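# Mount the loose gear on the gearbox's empty pin

## Task

Set the loose gear on the gearbox's unoccupied pin, meshed with both the centre gear and the outer ring and lying flat and as low as the two gears already fitted. It must never drop more than about a finger's width, and never from higher than the tops of the gear pins. After it is above its pin, open the fingers only once the pin is inside the gear's bore and the gear's teeth line up with the ring's. Finish with an empty gripper at least 11 cm away from the gears.

## Robot and tools

Robot: one six-joint arm (wxai_follower) with a two-finger parallel gripper. There is no second arm, so every command moves this one arm.

Frames: all positions are in the scene frame, in metres. Its origin lies on the table surface under the arm's base, +z is up, and +y is to the left for someone facing along +x. The base may be slightly tilted. In the gripper's own frame the fingers point along +x and close along y. end_effector_position is the spot midway between the finger pads, about 3 to 4 cm short of the fingertips. Orientation is a quaternion written w first (qw, qx, qy, qz).

A row is 8 numbers: x, y, z, qw, qx, qy, qz, opening. x, y, z and the quaternion form an absolute gripper pose in the scene frame, not an offset. opening runs from -1 to 1: +1 is fully open (0.088 m), empty fingers touch near -0.80, and anything lower closes no further. Going from open to shut takes at least 0.5 s. Repeat the desired quaternion in every row; copying it from the last result can carry drift.

execute_actions(actions, pictures): actions is a list holding zero or one item. An empty list changes nothing and just reports the state. {"rows": [...], "steps": n} plays up to 15 rows, one per control step of 1/30 s; n is at most 15 (default 15) and the final row repeats if rows run out. {"steps": n} alone is a pause of up to 300 steps, counted from the previous result, so your thinking time is included. A call is rejected, and nothing is sent, if a target lies more than 0.6 m from the last reported position along any gripper axis. pictures (true/false) chooses whether camera images come back; by default they do.

move(target, speed): target is a single row as above (absolute pose plus opening). The gripper follows a straight path lasting 0.5 to 10 s; a path needing longer is cut off at 10 s. speed is the path's top speed in m/s, 0.002 to 0.5, default 0.25; rotation is capped at twice that value in rad/s. The opening is applied when the move begins. The path ignores obstacles, and the real hand may lag, wander, or exceed speed, especially with the arm stretched out. The result adds a "move:" line: done (settled near target), off_target, moving, held or fault, plus limits (paced = the sent pose was clipped; held = some steps were blocked, after which motion can jump faster) and the remaining distance to target.

wait(seconds): 0 to 10 s with no new command. zoom_image(camera, region): magnifies part of the newest image; camera is cam_head_left, cam_head_right, cam_high, cam_low or cam_wrist (each 504x504); region is [x0, y0, x1, y1] in pixels from the top-left, no larger than 504 by 504. show_instructions() shows the reference images. read_manual(section) returns licence texts ("licences"). finished_scene(scene) ends the current scene by its number and grades it; it cannot be reversed, so call it only after the gear is seated and the hand has withdrawn.

Motion details: each step, the commanded pose is limited to 70 mm and 16 degrees away from the measured pose, and damped inverse kinematics favours position over orientation. After an action ends the arm only carries on to that last limited pose, so a distant goal may need several calls; check the reported pose. Joint friction can leave the hand short or slightly tilted, especially at long reach, and tiny moves may not happen at all, so verify position and attitude after every move and correct tilt. The simulation keeps running while you think.

Result lines: the state line gives the pose and linear/angular velocities. Joint positions and Joint velocities list waist, shoulder, elbow, wrist pitch, wrist yaw, wrist roll (rad, rad/s) and then the pad gap (m). Ranges: waist -3.054 to 3.054, shoulder 0 to 3.142, elbow 0 to 2.356, wrist pitch -1.571 to 1.571, wrist yaw -1.571 to 1.571, wrist roll -3.142 to 3.142. Joint torques follow the same order without the gripper; they are offset, scaled and noisy. grip_measured is the finger opening on the command scale; to keep hold of the gear, command an opening well below it (lower squeezes harder, up to roughly 34 N per pad). Readings can be off by about 1 mm. "pose unreachable" and HELD mark steps that the clearance check altered or blocked (a mounting block under the base counts as arm). "Hand target" is where the controller is currently heading.

Cautions: approach contacts slowly and don't aim far past the contact point, since speed and overshoot both raise force. If a joint's contact torque hits its load limit (waist 18.2, shoulder 22.5, elbow 22.4, wrist pitch 5.92, wrist yaw 5.9, wrist roll 5.54 N m, held weight included) a TORQUE FAULT halts the arm for 10 s. Long holding heats motors: MOTOR HOT appears from 50 °C, and at 95 °C an OVER-TEMPERATURE FAULT holds the arm and may cut power so it drops. Loose objects may get nudged occasionally by outside pushes. Never drop the gear from higher than a finger's width or from above the pin tops, avoid slams and slips, and knock nothing off the table.

Each tool is called after "Emit:" as a command line: name --argument value for each argument, lists and objects as JSON in quotes; but a table of rows of numbers goes row by row, as --pt "numbers of a row", without its own name.

Reference images:

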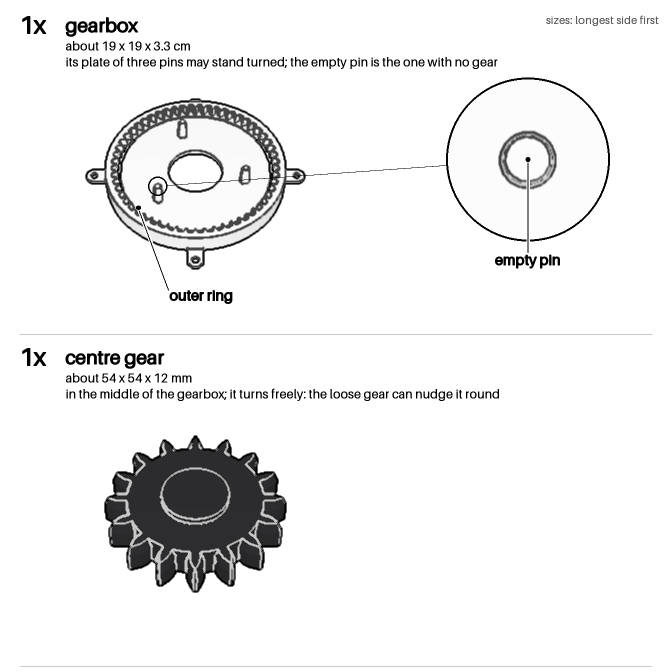

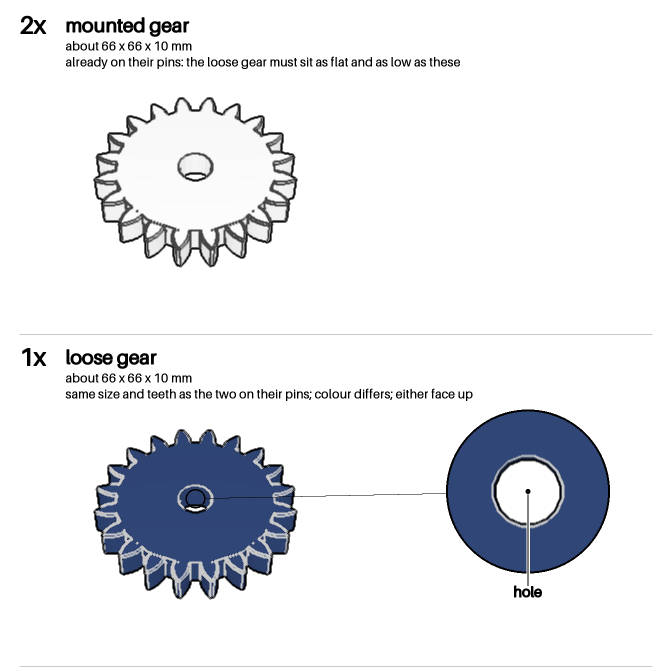

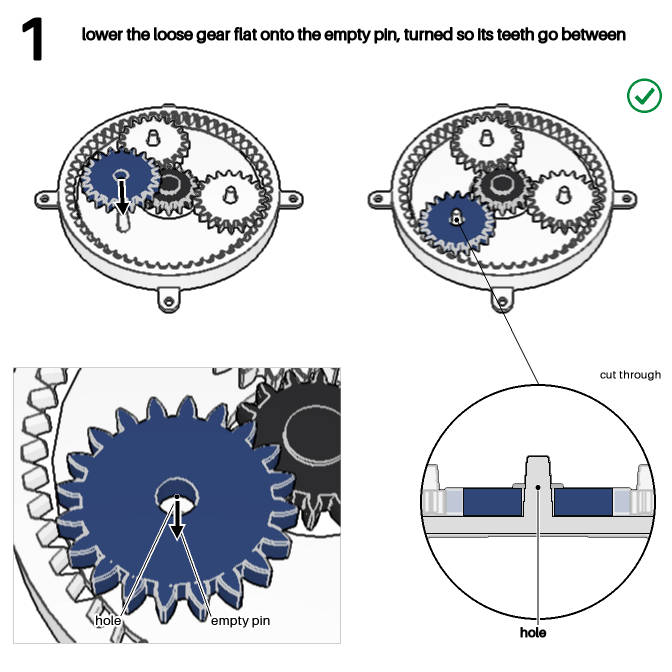

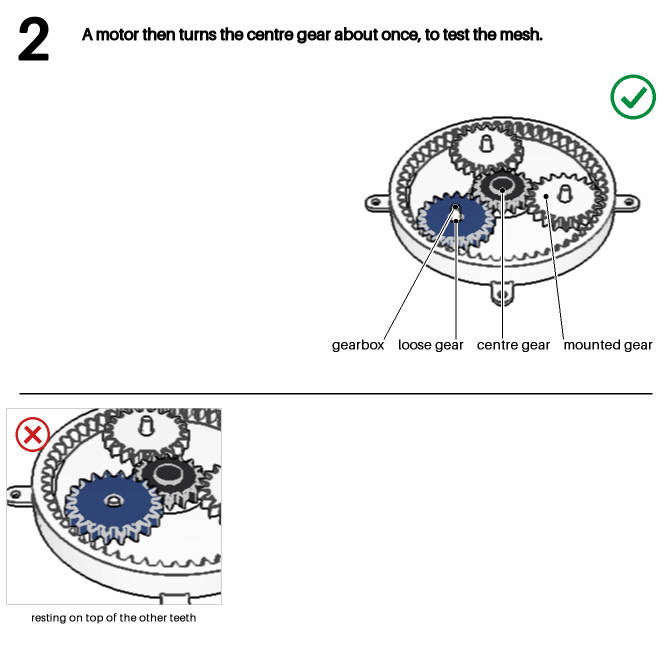

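## Session

Emit:
execute_actions --actions '[]'

Scene clock: 0.00 s of 4147.00 s.
end_effector_position=(+0.3103, +0.2511, +0.2744) grip_measured=+0.827 end_effector_quat_wxyz=(+0.919, -0.393, -0.024, +0.028) end_effector_velocity=(+0.001, +0.000, -0.000) end_effector_angular_velocity=(-0.008, +0.001, +0.005)
Joint positions: [0.017 0.858 0.663 0.24  0.01  0.015 0.08 ]
Joint velocities: [-0.002  0.002 -0.002  0.007 -0.007 -0.007 -0.   ]
Joint torques (N m, as the arm reports them, + toward a larger angle): no reading
Motor temperatures (°C, as the motors report them): [26 25 23 24 25 23]
Heat: hottest waist 26 °C (+0.0 °C/min).
Hand target: +0.310, +0.251, +0.274; +0.919, -0.393, -0.024, +0.028

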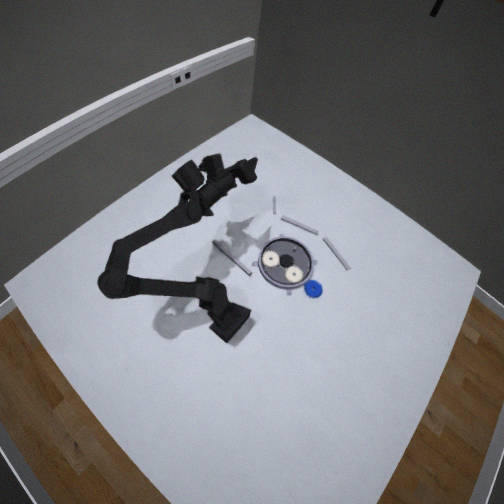

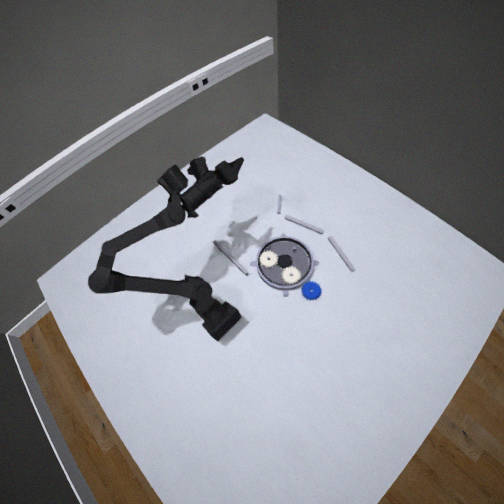

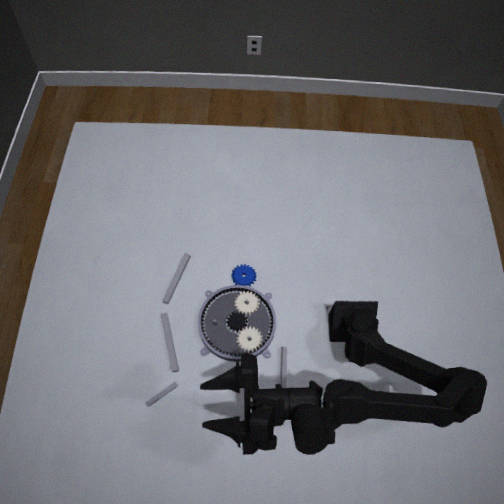

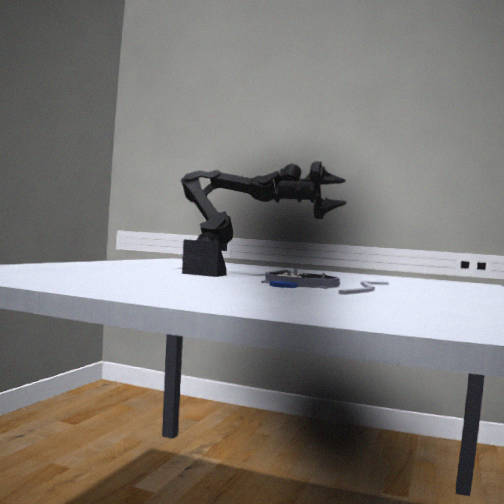

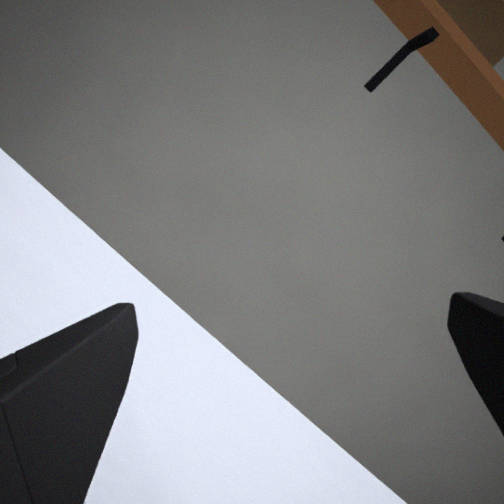

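Emit:
move --target '[0.28,-0.12,0.18,0.707,0,0.707,0,1]'

Scene clock: 5.43 s of 4147.00 s.
end_effector_position=(+0.2774, -0.1189, +0.1773) grip_measured=+0.990 end_effector_quat_wxyz=(+0.704, -0.002, +0.710, +0.007) end_effector_velocity=(-0.001, -0.003, -0.000) end_effector_angular_velocity=(+0.001, +0.008, -0.013)
Joint positions: [-0.807  2.445  1.659 -1.458 -0.533 -0.982  0.088]
Joint velocities: [-0.002  0.012  0.012 -0.007  0.007  0.007 -0.   ]
Joint torques (N m, as the arm reports them, + toward a larger angle): [-5.78 -4.41  7.7   0.04  0.08 -0.11]
Motor temperatures (°C, as the motors report them): [26 25 23 24 25 23]
Heat: hottest waist 26 °C (+0.0 °C/min).
Hand target: +0.277, -0.122, +0.178; +0.704, -0.003, +0.710, +0.007
Off the commanded pose: 0.004 m, 1 deg.
move: done

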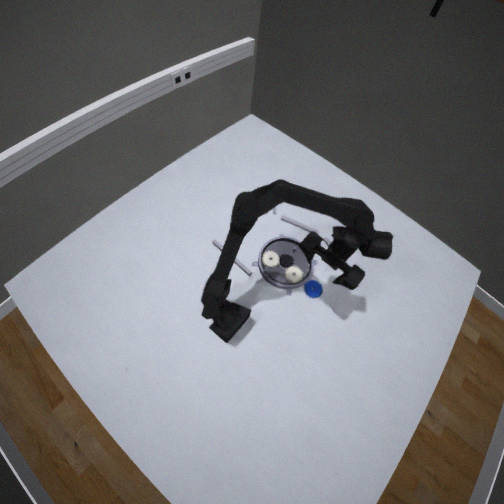

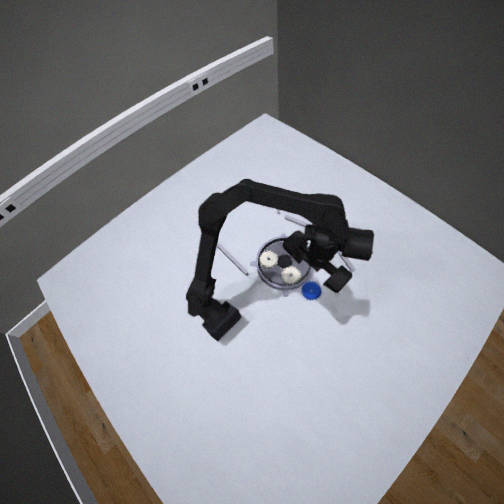

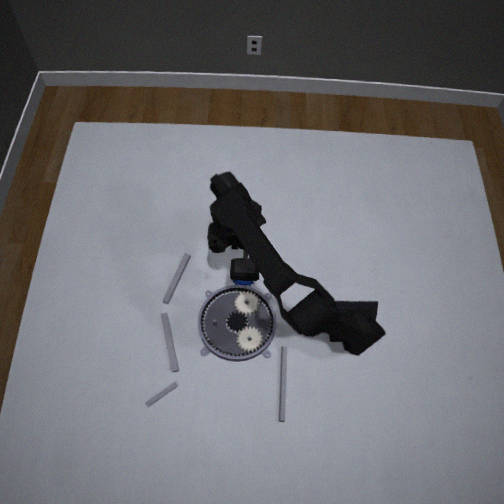

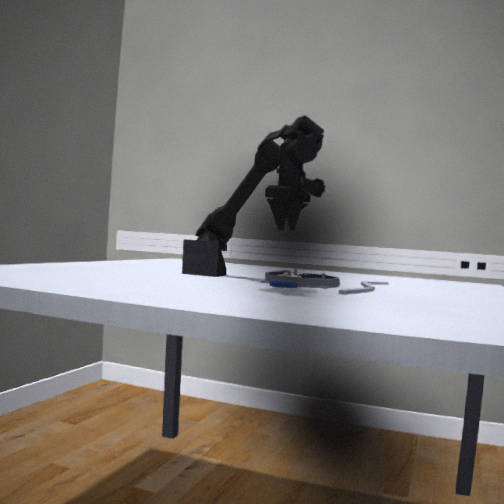

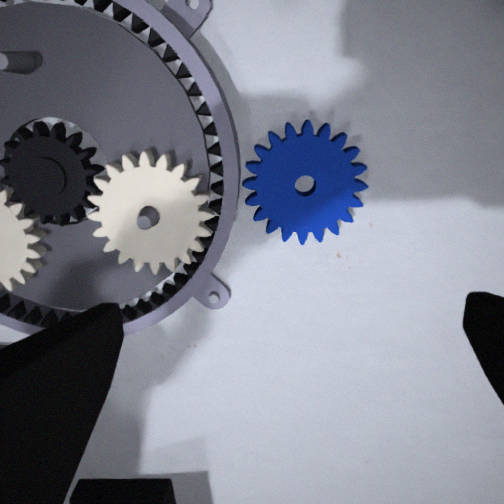

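Emit:
move --target '[0.29,-0.127,0.10,0.5,-0.5,0.5,0.5,1]'

Scene clock: 11.17 s of 4147.00 s.
end_effector_position=(+0.2926, -0.1266, +0.1037) grip_measured=+0.990 end_effector_quat_wxyz=(+0.498, -0.504, +0.501, +0.496) end_effector_velocity=(-0.000, +0.003, +0.002) end_effector_angular_velocity=(+0.006, -0.006, +0.019)
Joint positions: [-0.688  2.475  1.466 -1.148 -0.603 -2.411  0.088]
Joint velocities: [-0.002 -0.007 -0.002 -0.007 -0.007 -0.022 -0.   ]
Joint torques (N m, as the arm reports them, + toward a larger angle): [-5.63 -4.54  4.96  0.41 -0.11 -0.09]
Motor temperatures (°C, as the motors report them): [27 26 24 24 25 23]
Heat: hottest waist 27 °C (+5.4 °C/min).
Hand target: +0.290, -0.127, +0.100; +0.500, -0.500, +0.500, +0.500
Off the commanded pose: 0.005 m, 1 deg.
move: done

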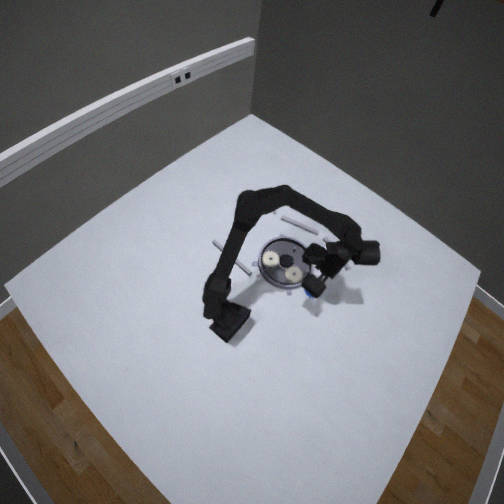

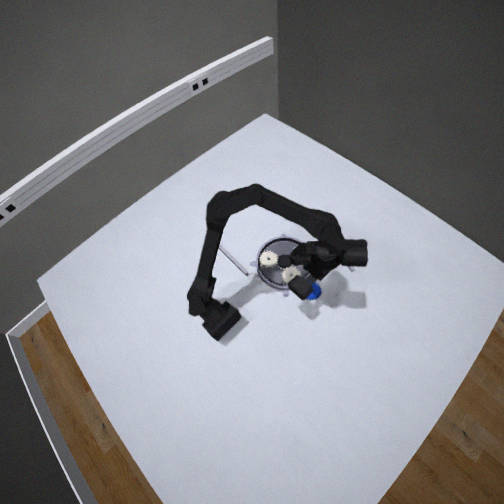

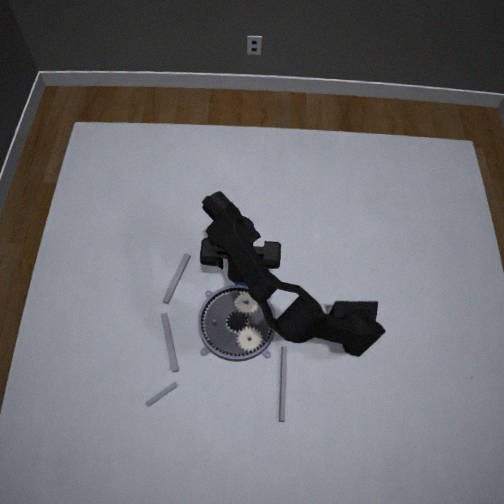

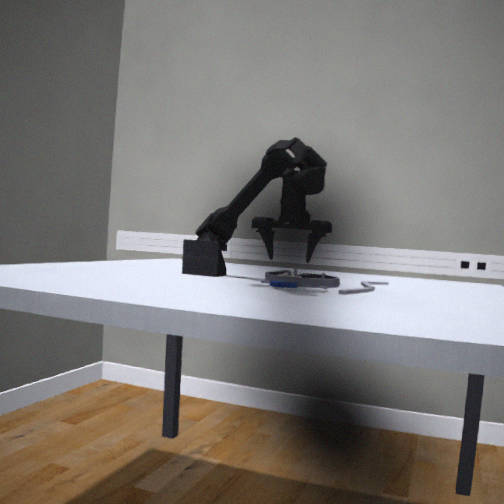

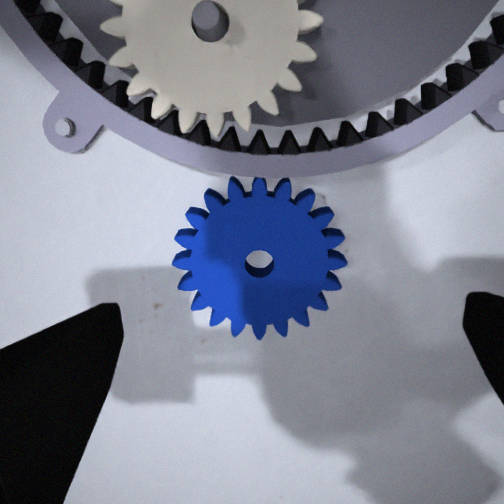

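Emit:
move --target '[0.282,-0.125,0.042,0.5,-0.5,0.5,0.5,1]' --speed 0.1

Scene clock: 13.00 s of 4147.00 s.
end_effector_position=(+0.2846, -0.1250, +0.0451) grip_measured=+0.990 end_effector_quat_wxyz=(+0.496, -0.505, +0.499, +0.499) end_effector_velocity=(-0.003, +0.007, +0.000) end_effector_angular_velocity=(+0.031, -0.001, -0.025)
Joint positions: [-0.601  2.495  1.286 -0.897 -0.65  -2.331  0.088]
Joint velocities: [-0.002 -0.007 -0.012 -0.022 -0.022  0.007  0.   ]
Joint torques (N m, as the arm reports them, + toward a larger angle): [-5.62 -4.62  4.49  0.4  -0.1   0.12]
Motor temperatures (°C, as the motors report them): [27 26 24 24 25 24]
Heat: hottest waist 27 °C (+4.6 °C/min).
Hand target: +0.282, -0.125, +0.042; +0.500, -0.500, +0.500, +0.500
Off the commanded pose: 0.004 m, 1 deg.
move: done

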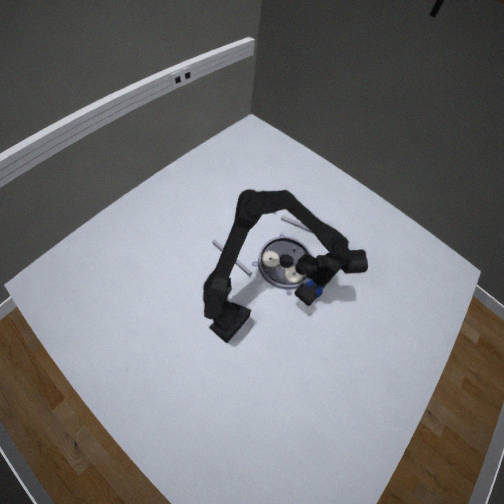

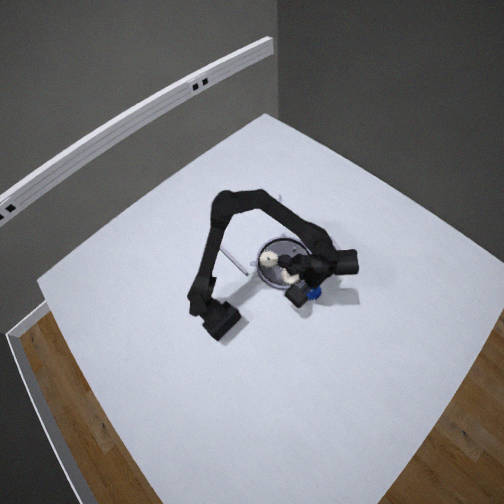

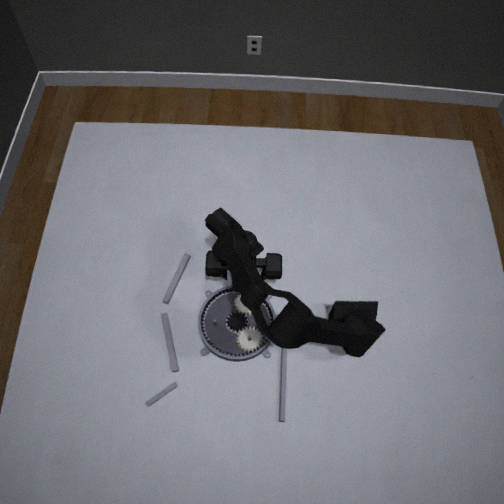

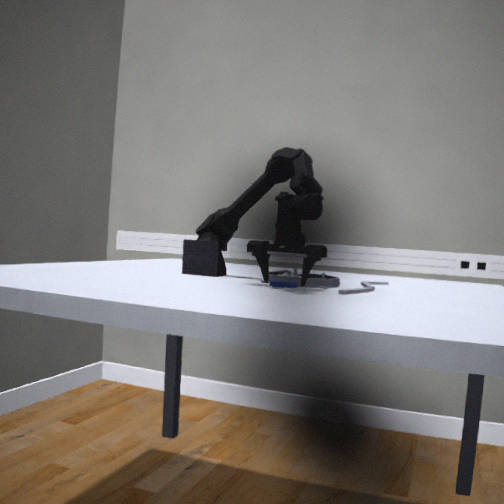

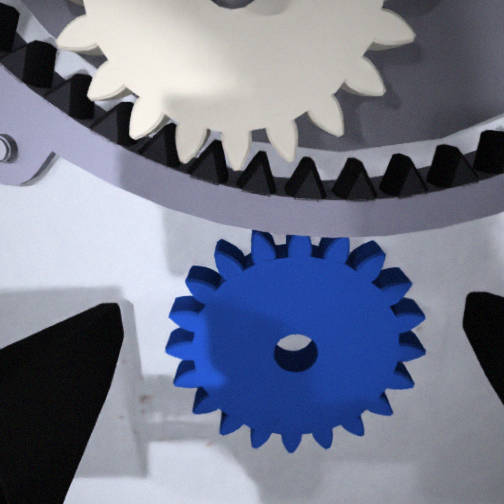

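Emit:
move --target '[0.282,-0.130,0.037,0.5,-0.5,0.5,0.5,1]' --speed 0.05

Emit:
move --target '[0.282,-0.130,0.037,0.5,-0.5,0.5,0.5,0.2]' --speed 0.05

Scene clock: 14.73 s of 4147.00 s.
end_effector_position=(+0.2842, -0.1286, +0.0409) grip_measured=+0.989 end_effector_quat_wxyz=(+0.497, -0.505, +0.498, +0.499) end_effector_velocity=(+0.001, -0.000, +0.001) end_effector_angular_velocity=(+0.001, -0.011, +0.010)
Joint positions: [-0.601  2.511  1.285 -0.88  -0.652 -2.33   0.087]
Joint velocities: [-0.002 -0.002 -0.002  0.007 -0.007 -0.007 -0.   ]
Joint torques (N m, as the arm reports them, + toward a larger angle): [-5.56 -4.12  4.96  0.52 -0.07  0.09]
Motor temperatures (°C, as the motors report them): [28 26 24 24 25 24]
Heat: hottest waist 28 °C (+8.1 °C/min).
Hand target: +0.282, -0.130, +0.037; +0.500, -0.500, +0.500, +0.500
Off the commanded pose: 0.005 m, 1 deg.
move: done

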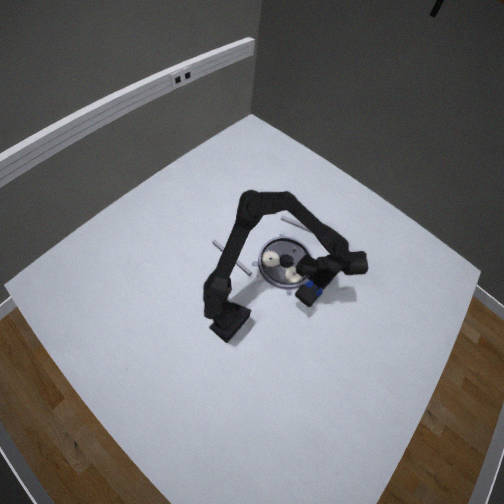

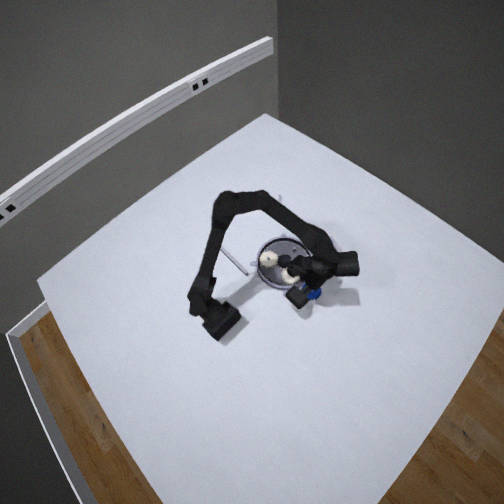

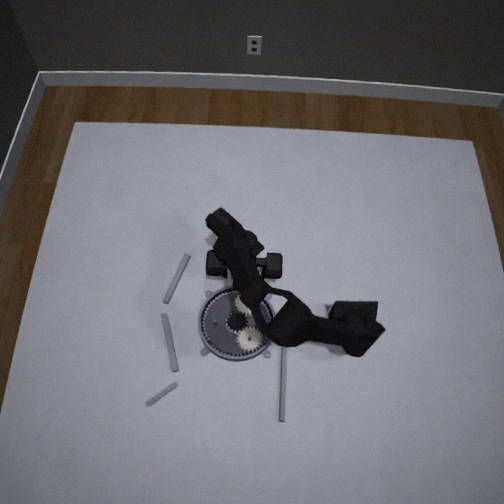

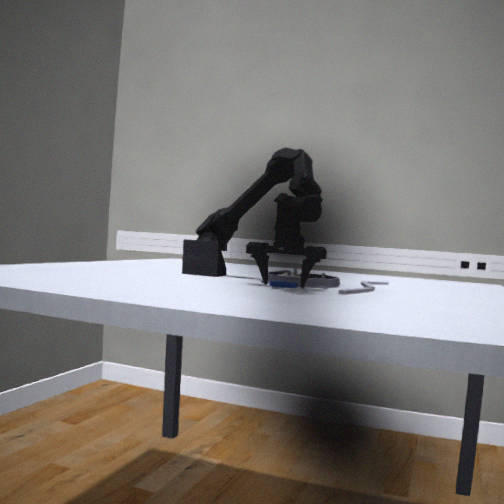

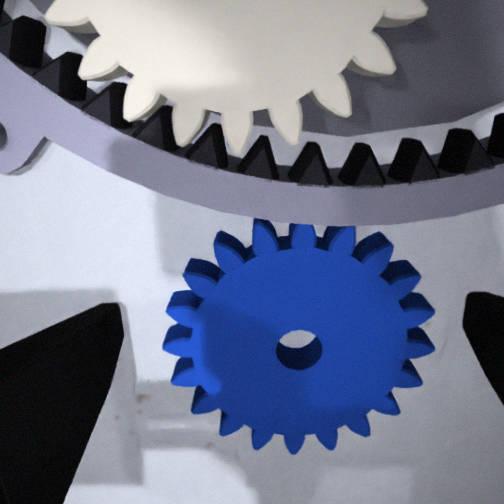

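Scene clock: 15.43 s of 4147.00 s.
end_effector_position=(+0.2846, -0.1289, +0.0407) grip_measured=+0.513 end_effector_quat_wxyz=(+0.498, -0.506, +0.497, +0.499) end_effector_velocity=(+0.003, +0.002, +0.001) end_effector_angular_velocity=(+0.012, -0.021, +0.010)
Joint positions: [-0.601  2.512  1.285 -0.878 -0.655 -2.33   0.064]
Joint velocities: [-0.002 -0.002 -0.002  0.007 -0.022 -0.007 -0.   ]
Joint torques (N m, as the arm reports them, + toward a larger angle): [-5.56 -4.18  4.93  0.35  0.    0.09]
Motor temperatures (°C, as the motors report them): [28 26 24 24 25 24]
Heat: hottest waist 28 °C (+7.8 °C/min).
Hand target: +0.282, -0.130, +0.037; +0.500, -0.500, +0.500, +0.500
Off the commanded pose: 0.005 m, 1 deg.
move: done

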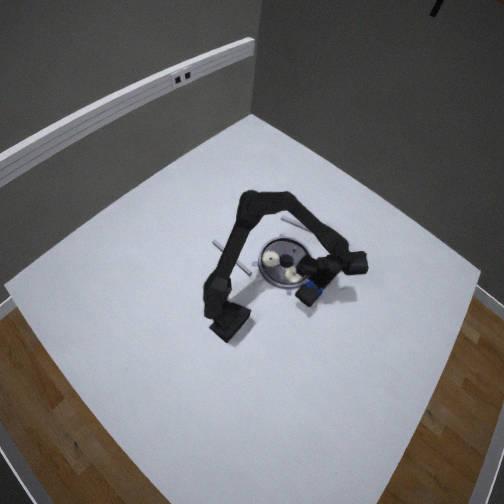

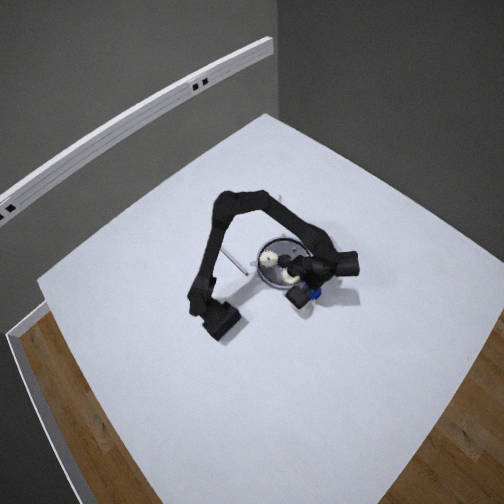

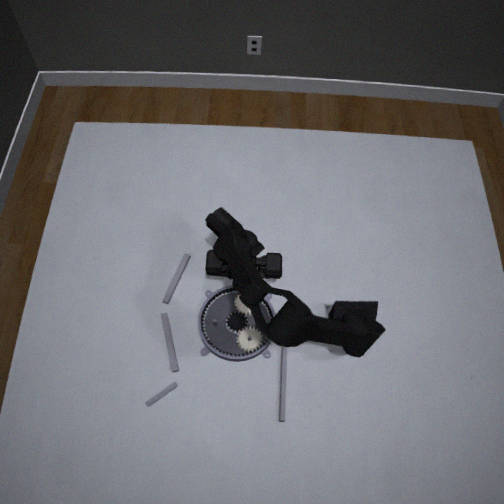

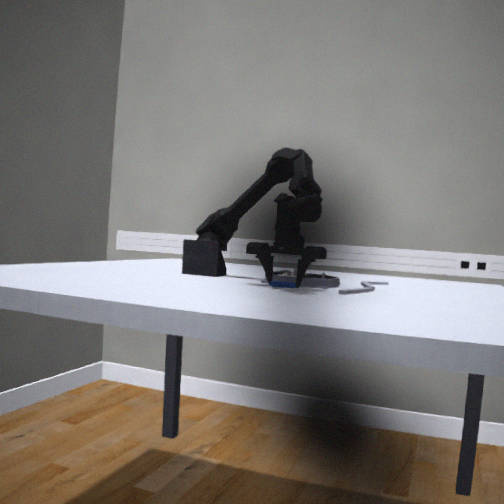

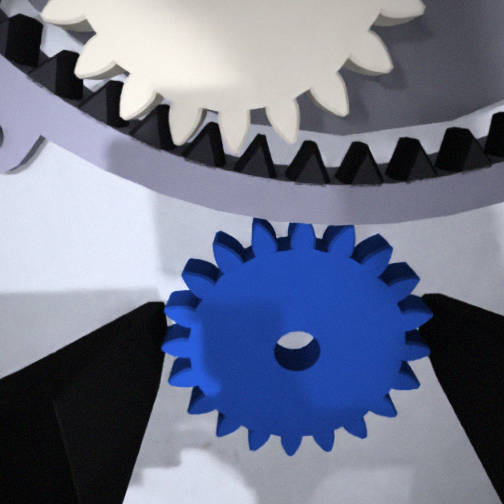

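Emit:
move --target '[0.285,-0.13,0.12,0.5,-0.5,0.5,0.5,0.2]' --speed 0.15

Emit:
move --target '[0.35,-0.025,0.12,0.707,0,0.707,0,0.2]' --speed 0.15

Scene clock: 18.20 s of 4147.00 s.
end_effector_position=(+0.2826, -0.1288, +0.1145) grip_measured=+0.516 end_effector_quat_wxyz=(+0.503, -0.493, +0.501, +0.503) end_effector_velocity=(-0.003, +0.002, +0.002) end_effector_angular_velocity=(+0.007, +0.013, -0.004)
Joint positions: [-0.725  2.483  1.491 -1.217 -0.585 -2.458  0.064]
Joint velocities: [-0.002 -0.002  0.002 -0.022  0.007 -0.007 -0.   ]
Joint torques (N m, as the arm reports them, + toward a larger angle): [-6.04 -5.97  7.41 -0.04  0.12 -0.08]
Motor temperatures (°C, as the motors report them): [28 27 24 24 25 24]
Heat: hottest waist 28 °C (+6.6 °C/min).
Hand target: +0.285, -0.130, +0.120; +0.500, -0.500, +0.500, +0.500
Off the commanded pose: 0.006 m, 1 deg.
move: done

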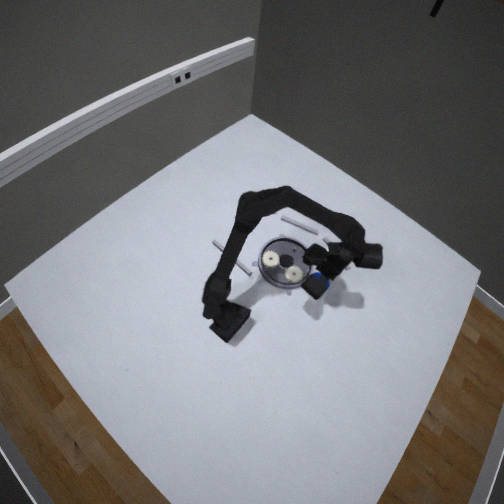

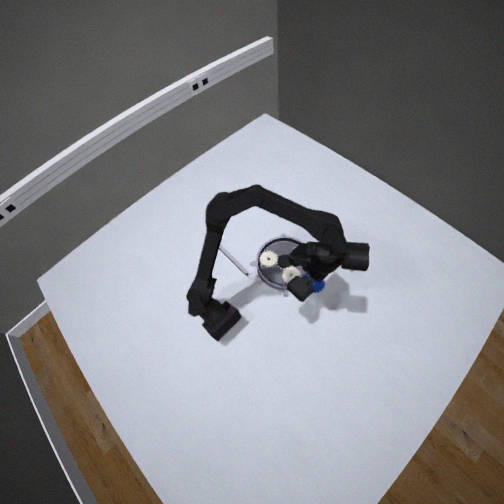

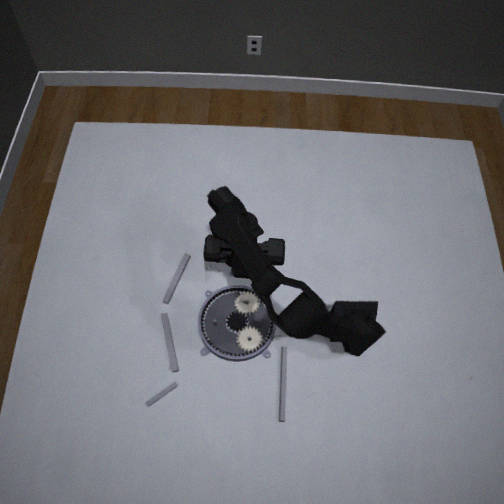

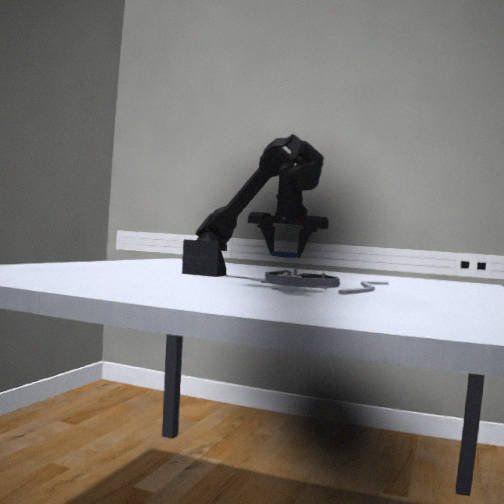

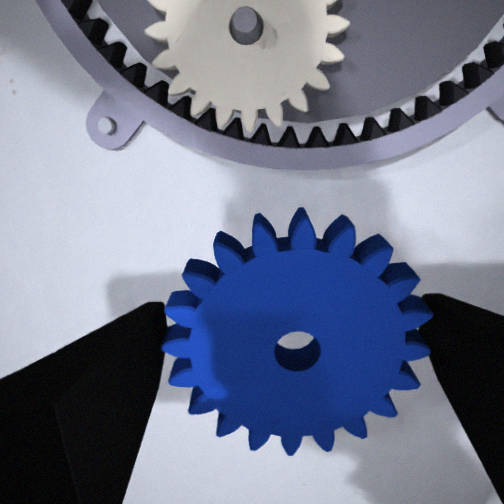

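Scene clock: 23.83 s of 4147.00 s.
end_effector_position=(+0.3474, -0.0284, +0.1147) grip_measured=+0.515 end_effector_quat_wxyz=(+0.702, +0.005, +0.712, -0.001) end_effector_velocity=(-0.004, +0.006, +0.001) end_effector_angular_velocity=(+0.034, +0.008, -0.019)
Joint positions: [-0.478  2.334  1.585 -1.301 -0.709 -0.624  0.064]
Joint velocities: [-0.002 -0.002 -0.002 -0.037 -0.022 -0.007  0.   ]
Joint torques (N m, as the arm reports them, + toward a larger angle): [-6.83 -6.16  7.05  0.04 -0.08  0.12]
Motor temperatures (°C, as the motors report them): [29 28 24 24 25 24]
Heat: hottest waist 29 °C (+7.6 °C/min).
Hand target: +0.351, -0.025, +0.120; +0.707, -0.000, +0.707, -0.001
Off the commanded pose: 0.007 m, 1 deg.
move: done

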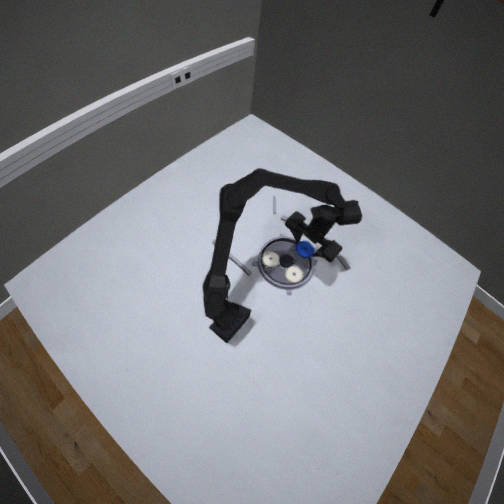

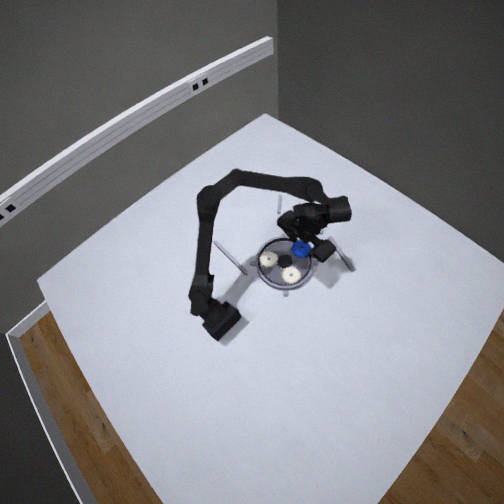

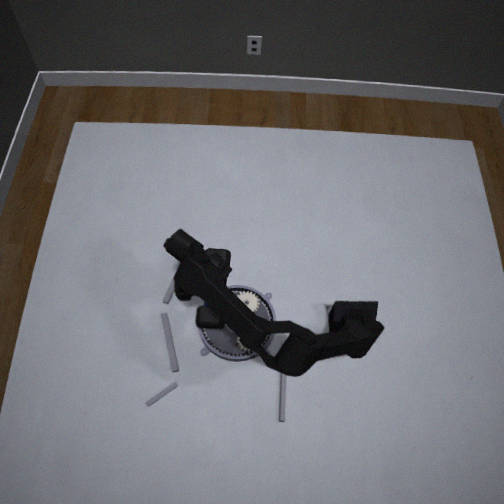

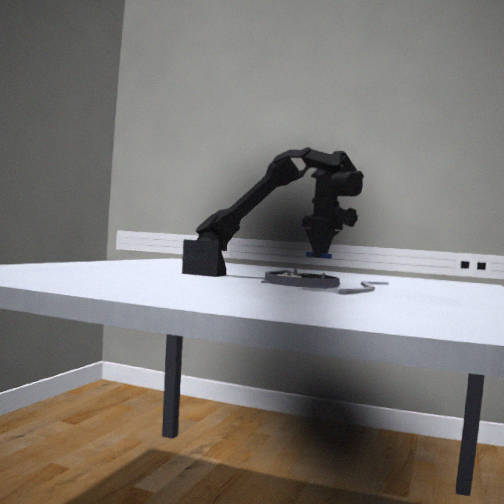

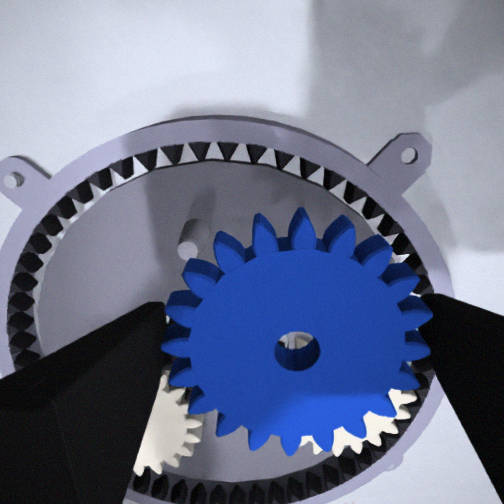

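Emit:
move --target '[0.362,0.008,0.10,0.707,0,0.707,0,0.2]' --speed 0.1

Scene clock: 26.40 s of 4147.00 s.
end_effector_position=(+0.3625, +0.0057, +0.0977) grip_measured=+0.515 end_effector_quat_wxyz=(+0.704, +0.000, +0.710, -0.000) end_effector_velocity=(-0.000, +0.002, -0.001) end_effector_angular_velocity=(+0.020, -0.011, -0.011)
Joint positions: [-0.379  2.281  1.565 -1.241 -0.75  -0.502  0.064]
Joint velocities: [-0.002 -0.002 -0.012  0.007 -0.022  0.007 -0.001]
Joint torques (N m, as the arm reports them, + toward a larger angle): [-7.11 -6.14  4.68  0.41 -0.08  0.12]
Motor temperatures (°C, as the motors report them): [30 29 24 24 25 24]
Heat: hottest waist 30 °C (+9.1 °C/min).
Hand target: +0.362, +0.008, +0.100; +0.707, -0.000, +0.707, -0.000
Off the commanded pose: 0.003 m, 1 deg.
move: done

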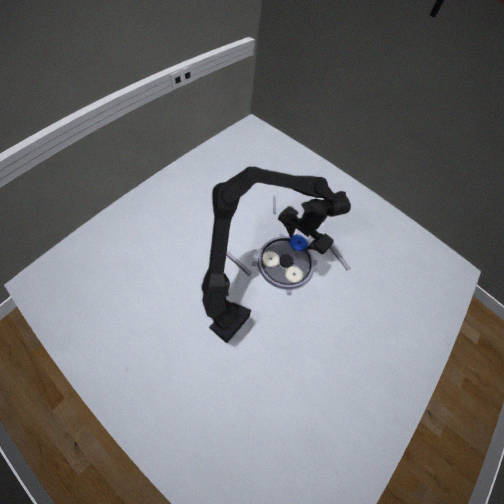

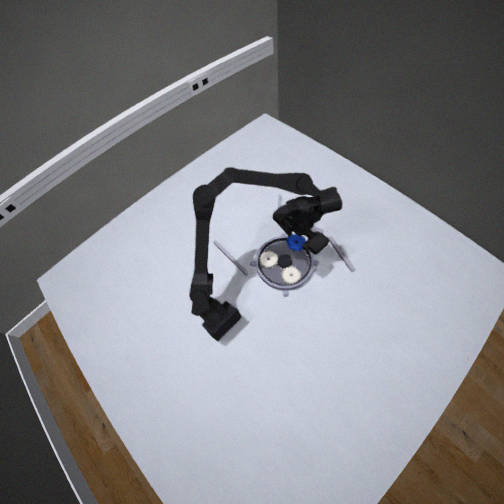

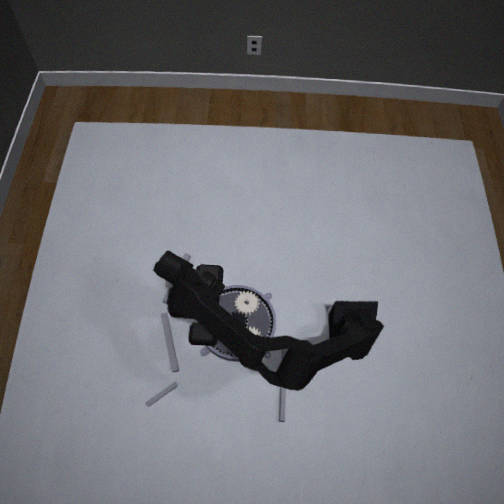

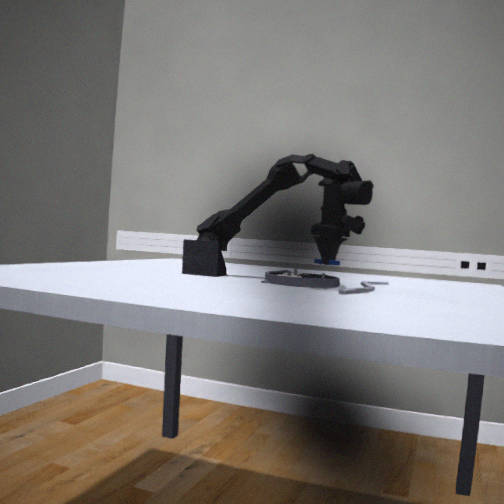

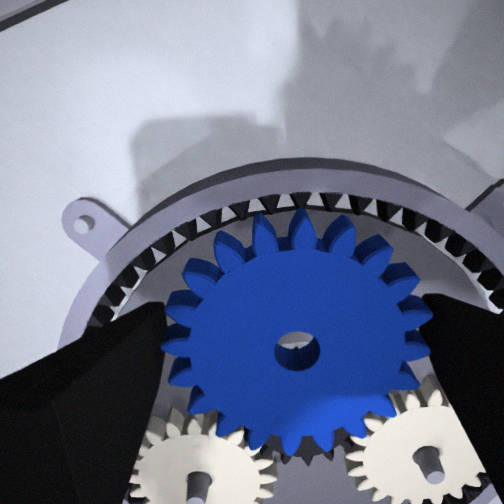

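Emit:
move --target '[0.362,0.006,0.08,0.707,0,0.707,0,0.2]' --speed 0.05

Emit:
zoom_image --camera "cam_wrist" --region '[150,170,450,470]'

Scene clock: 28.63 s of 4147.00 s.
end_effector_position=(+0.3626, +0.0050, +0.0788) grip_measured=+0.515 end_effector_quat_wxyz=(+0.705, -0.001, +0.709, +0.000) end_effector_velocity=(-0.003, +0.002, +0.000) end_effector_angular_velocity=(+0.011, +0.003, -0.003)
Joint positions: [-0.347  2.28   1.507 -1.152 -0.762 -0.461  0.064]
Joint velocities: [-0.002 -0.007 -0.012 -0.007 -0.007 -0.007  0.001]
Joint torques (N m, as the arm reports them, + toward a larger angle): [-7.08 -5.71  4.54  0.44 -0.08  0.1 ]
Motor temperatures (°C, as the motors report them): [30 29 24 24 25 24]
Heat: hottest waist 30 °C (+8.4 °C/min).
Hand target: +0.362, +0.006, +0.080; +0.707, -0.000, +0.707, -0.000
Off the commanded pose: 0.002 m, 0 deg.
move: done

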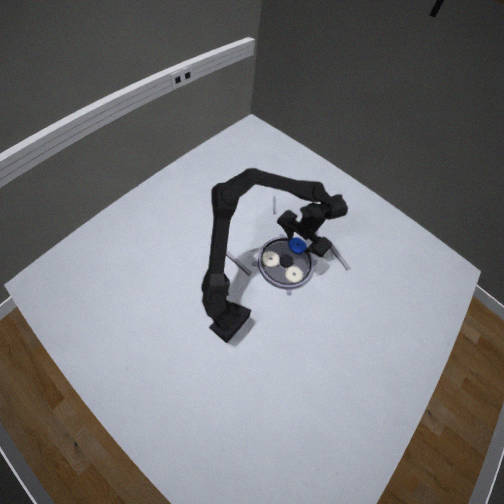

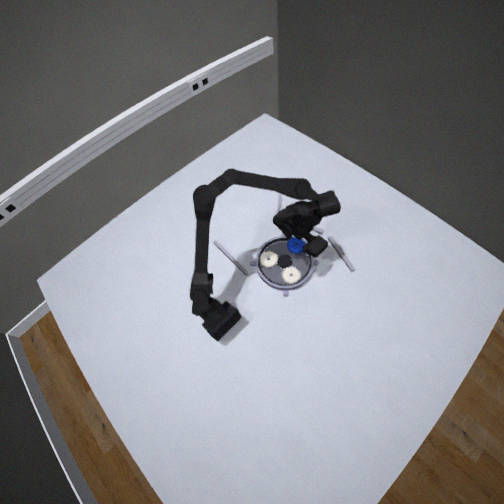

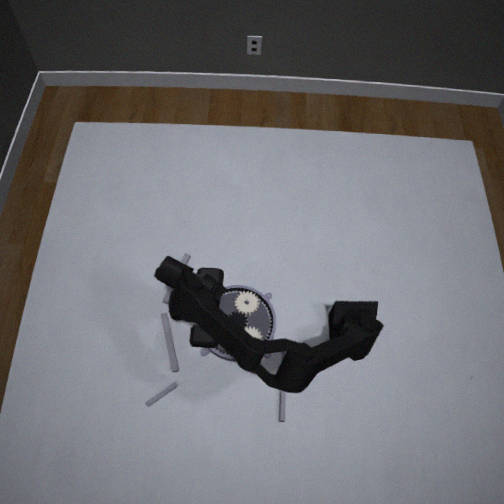

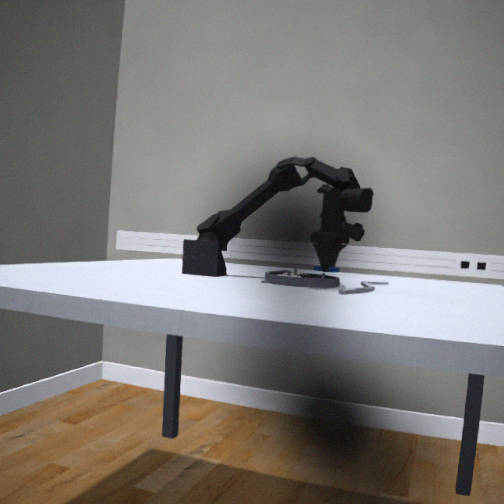

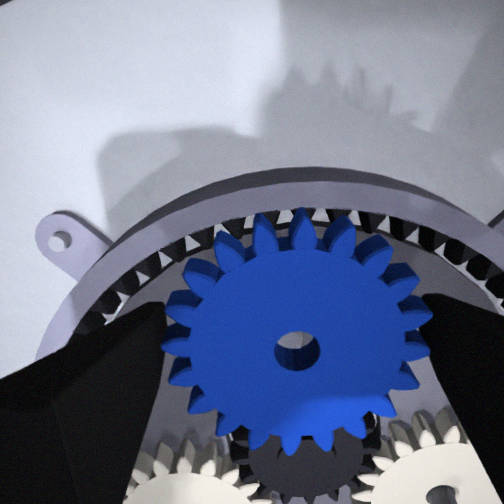

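Region (150, 170, 450, 470) of cam_wrist's 504x504 image, scaled by 1.680, with more detail than that image has.

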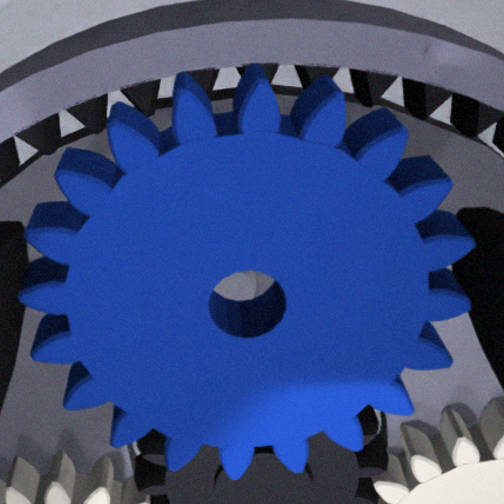

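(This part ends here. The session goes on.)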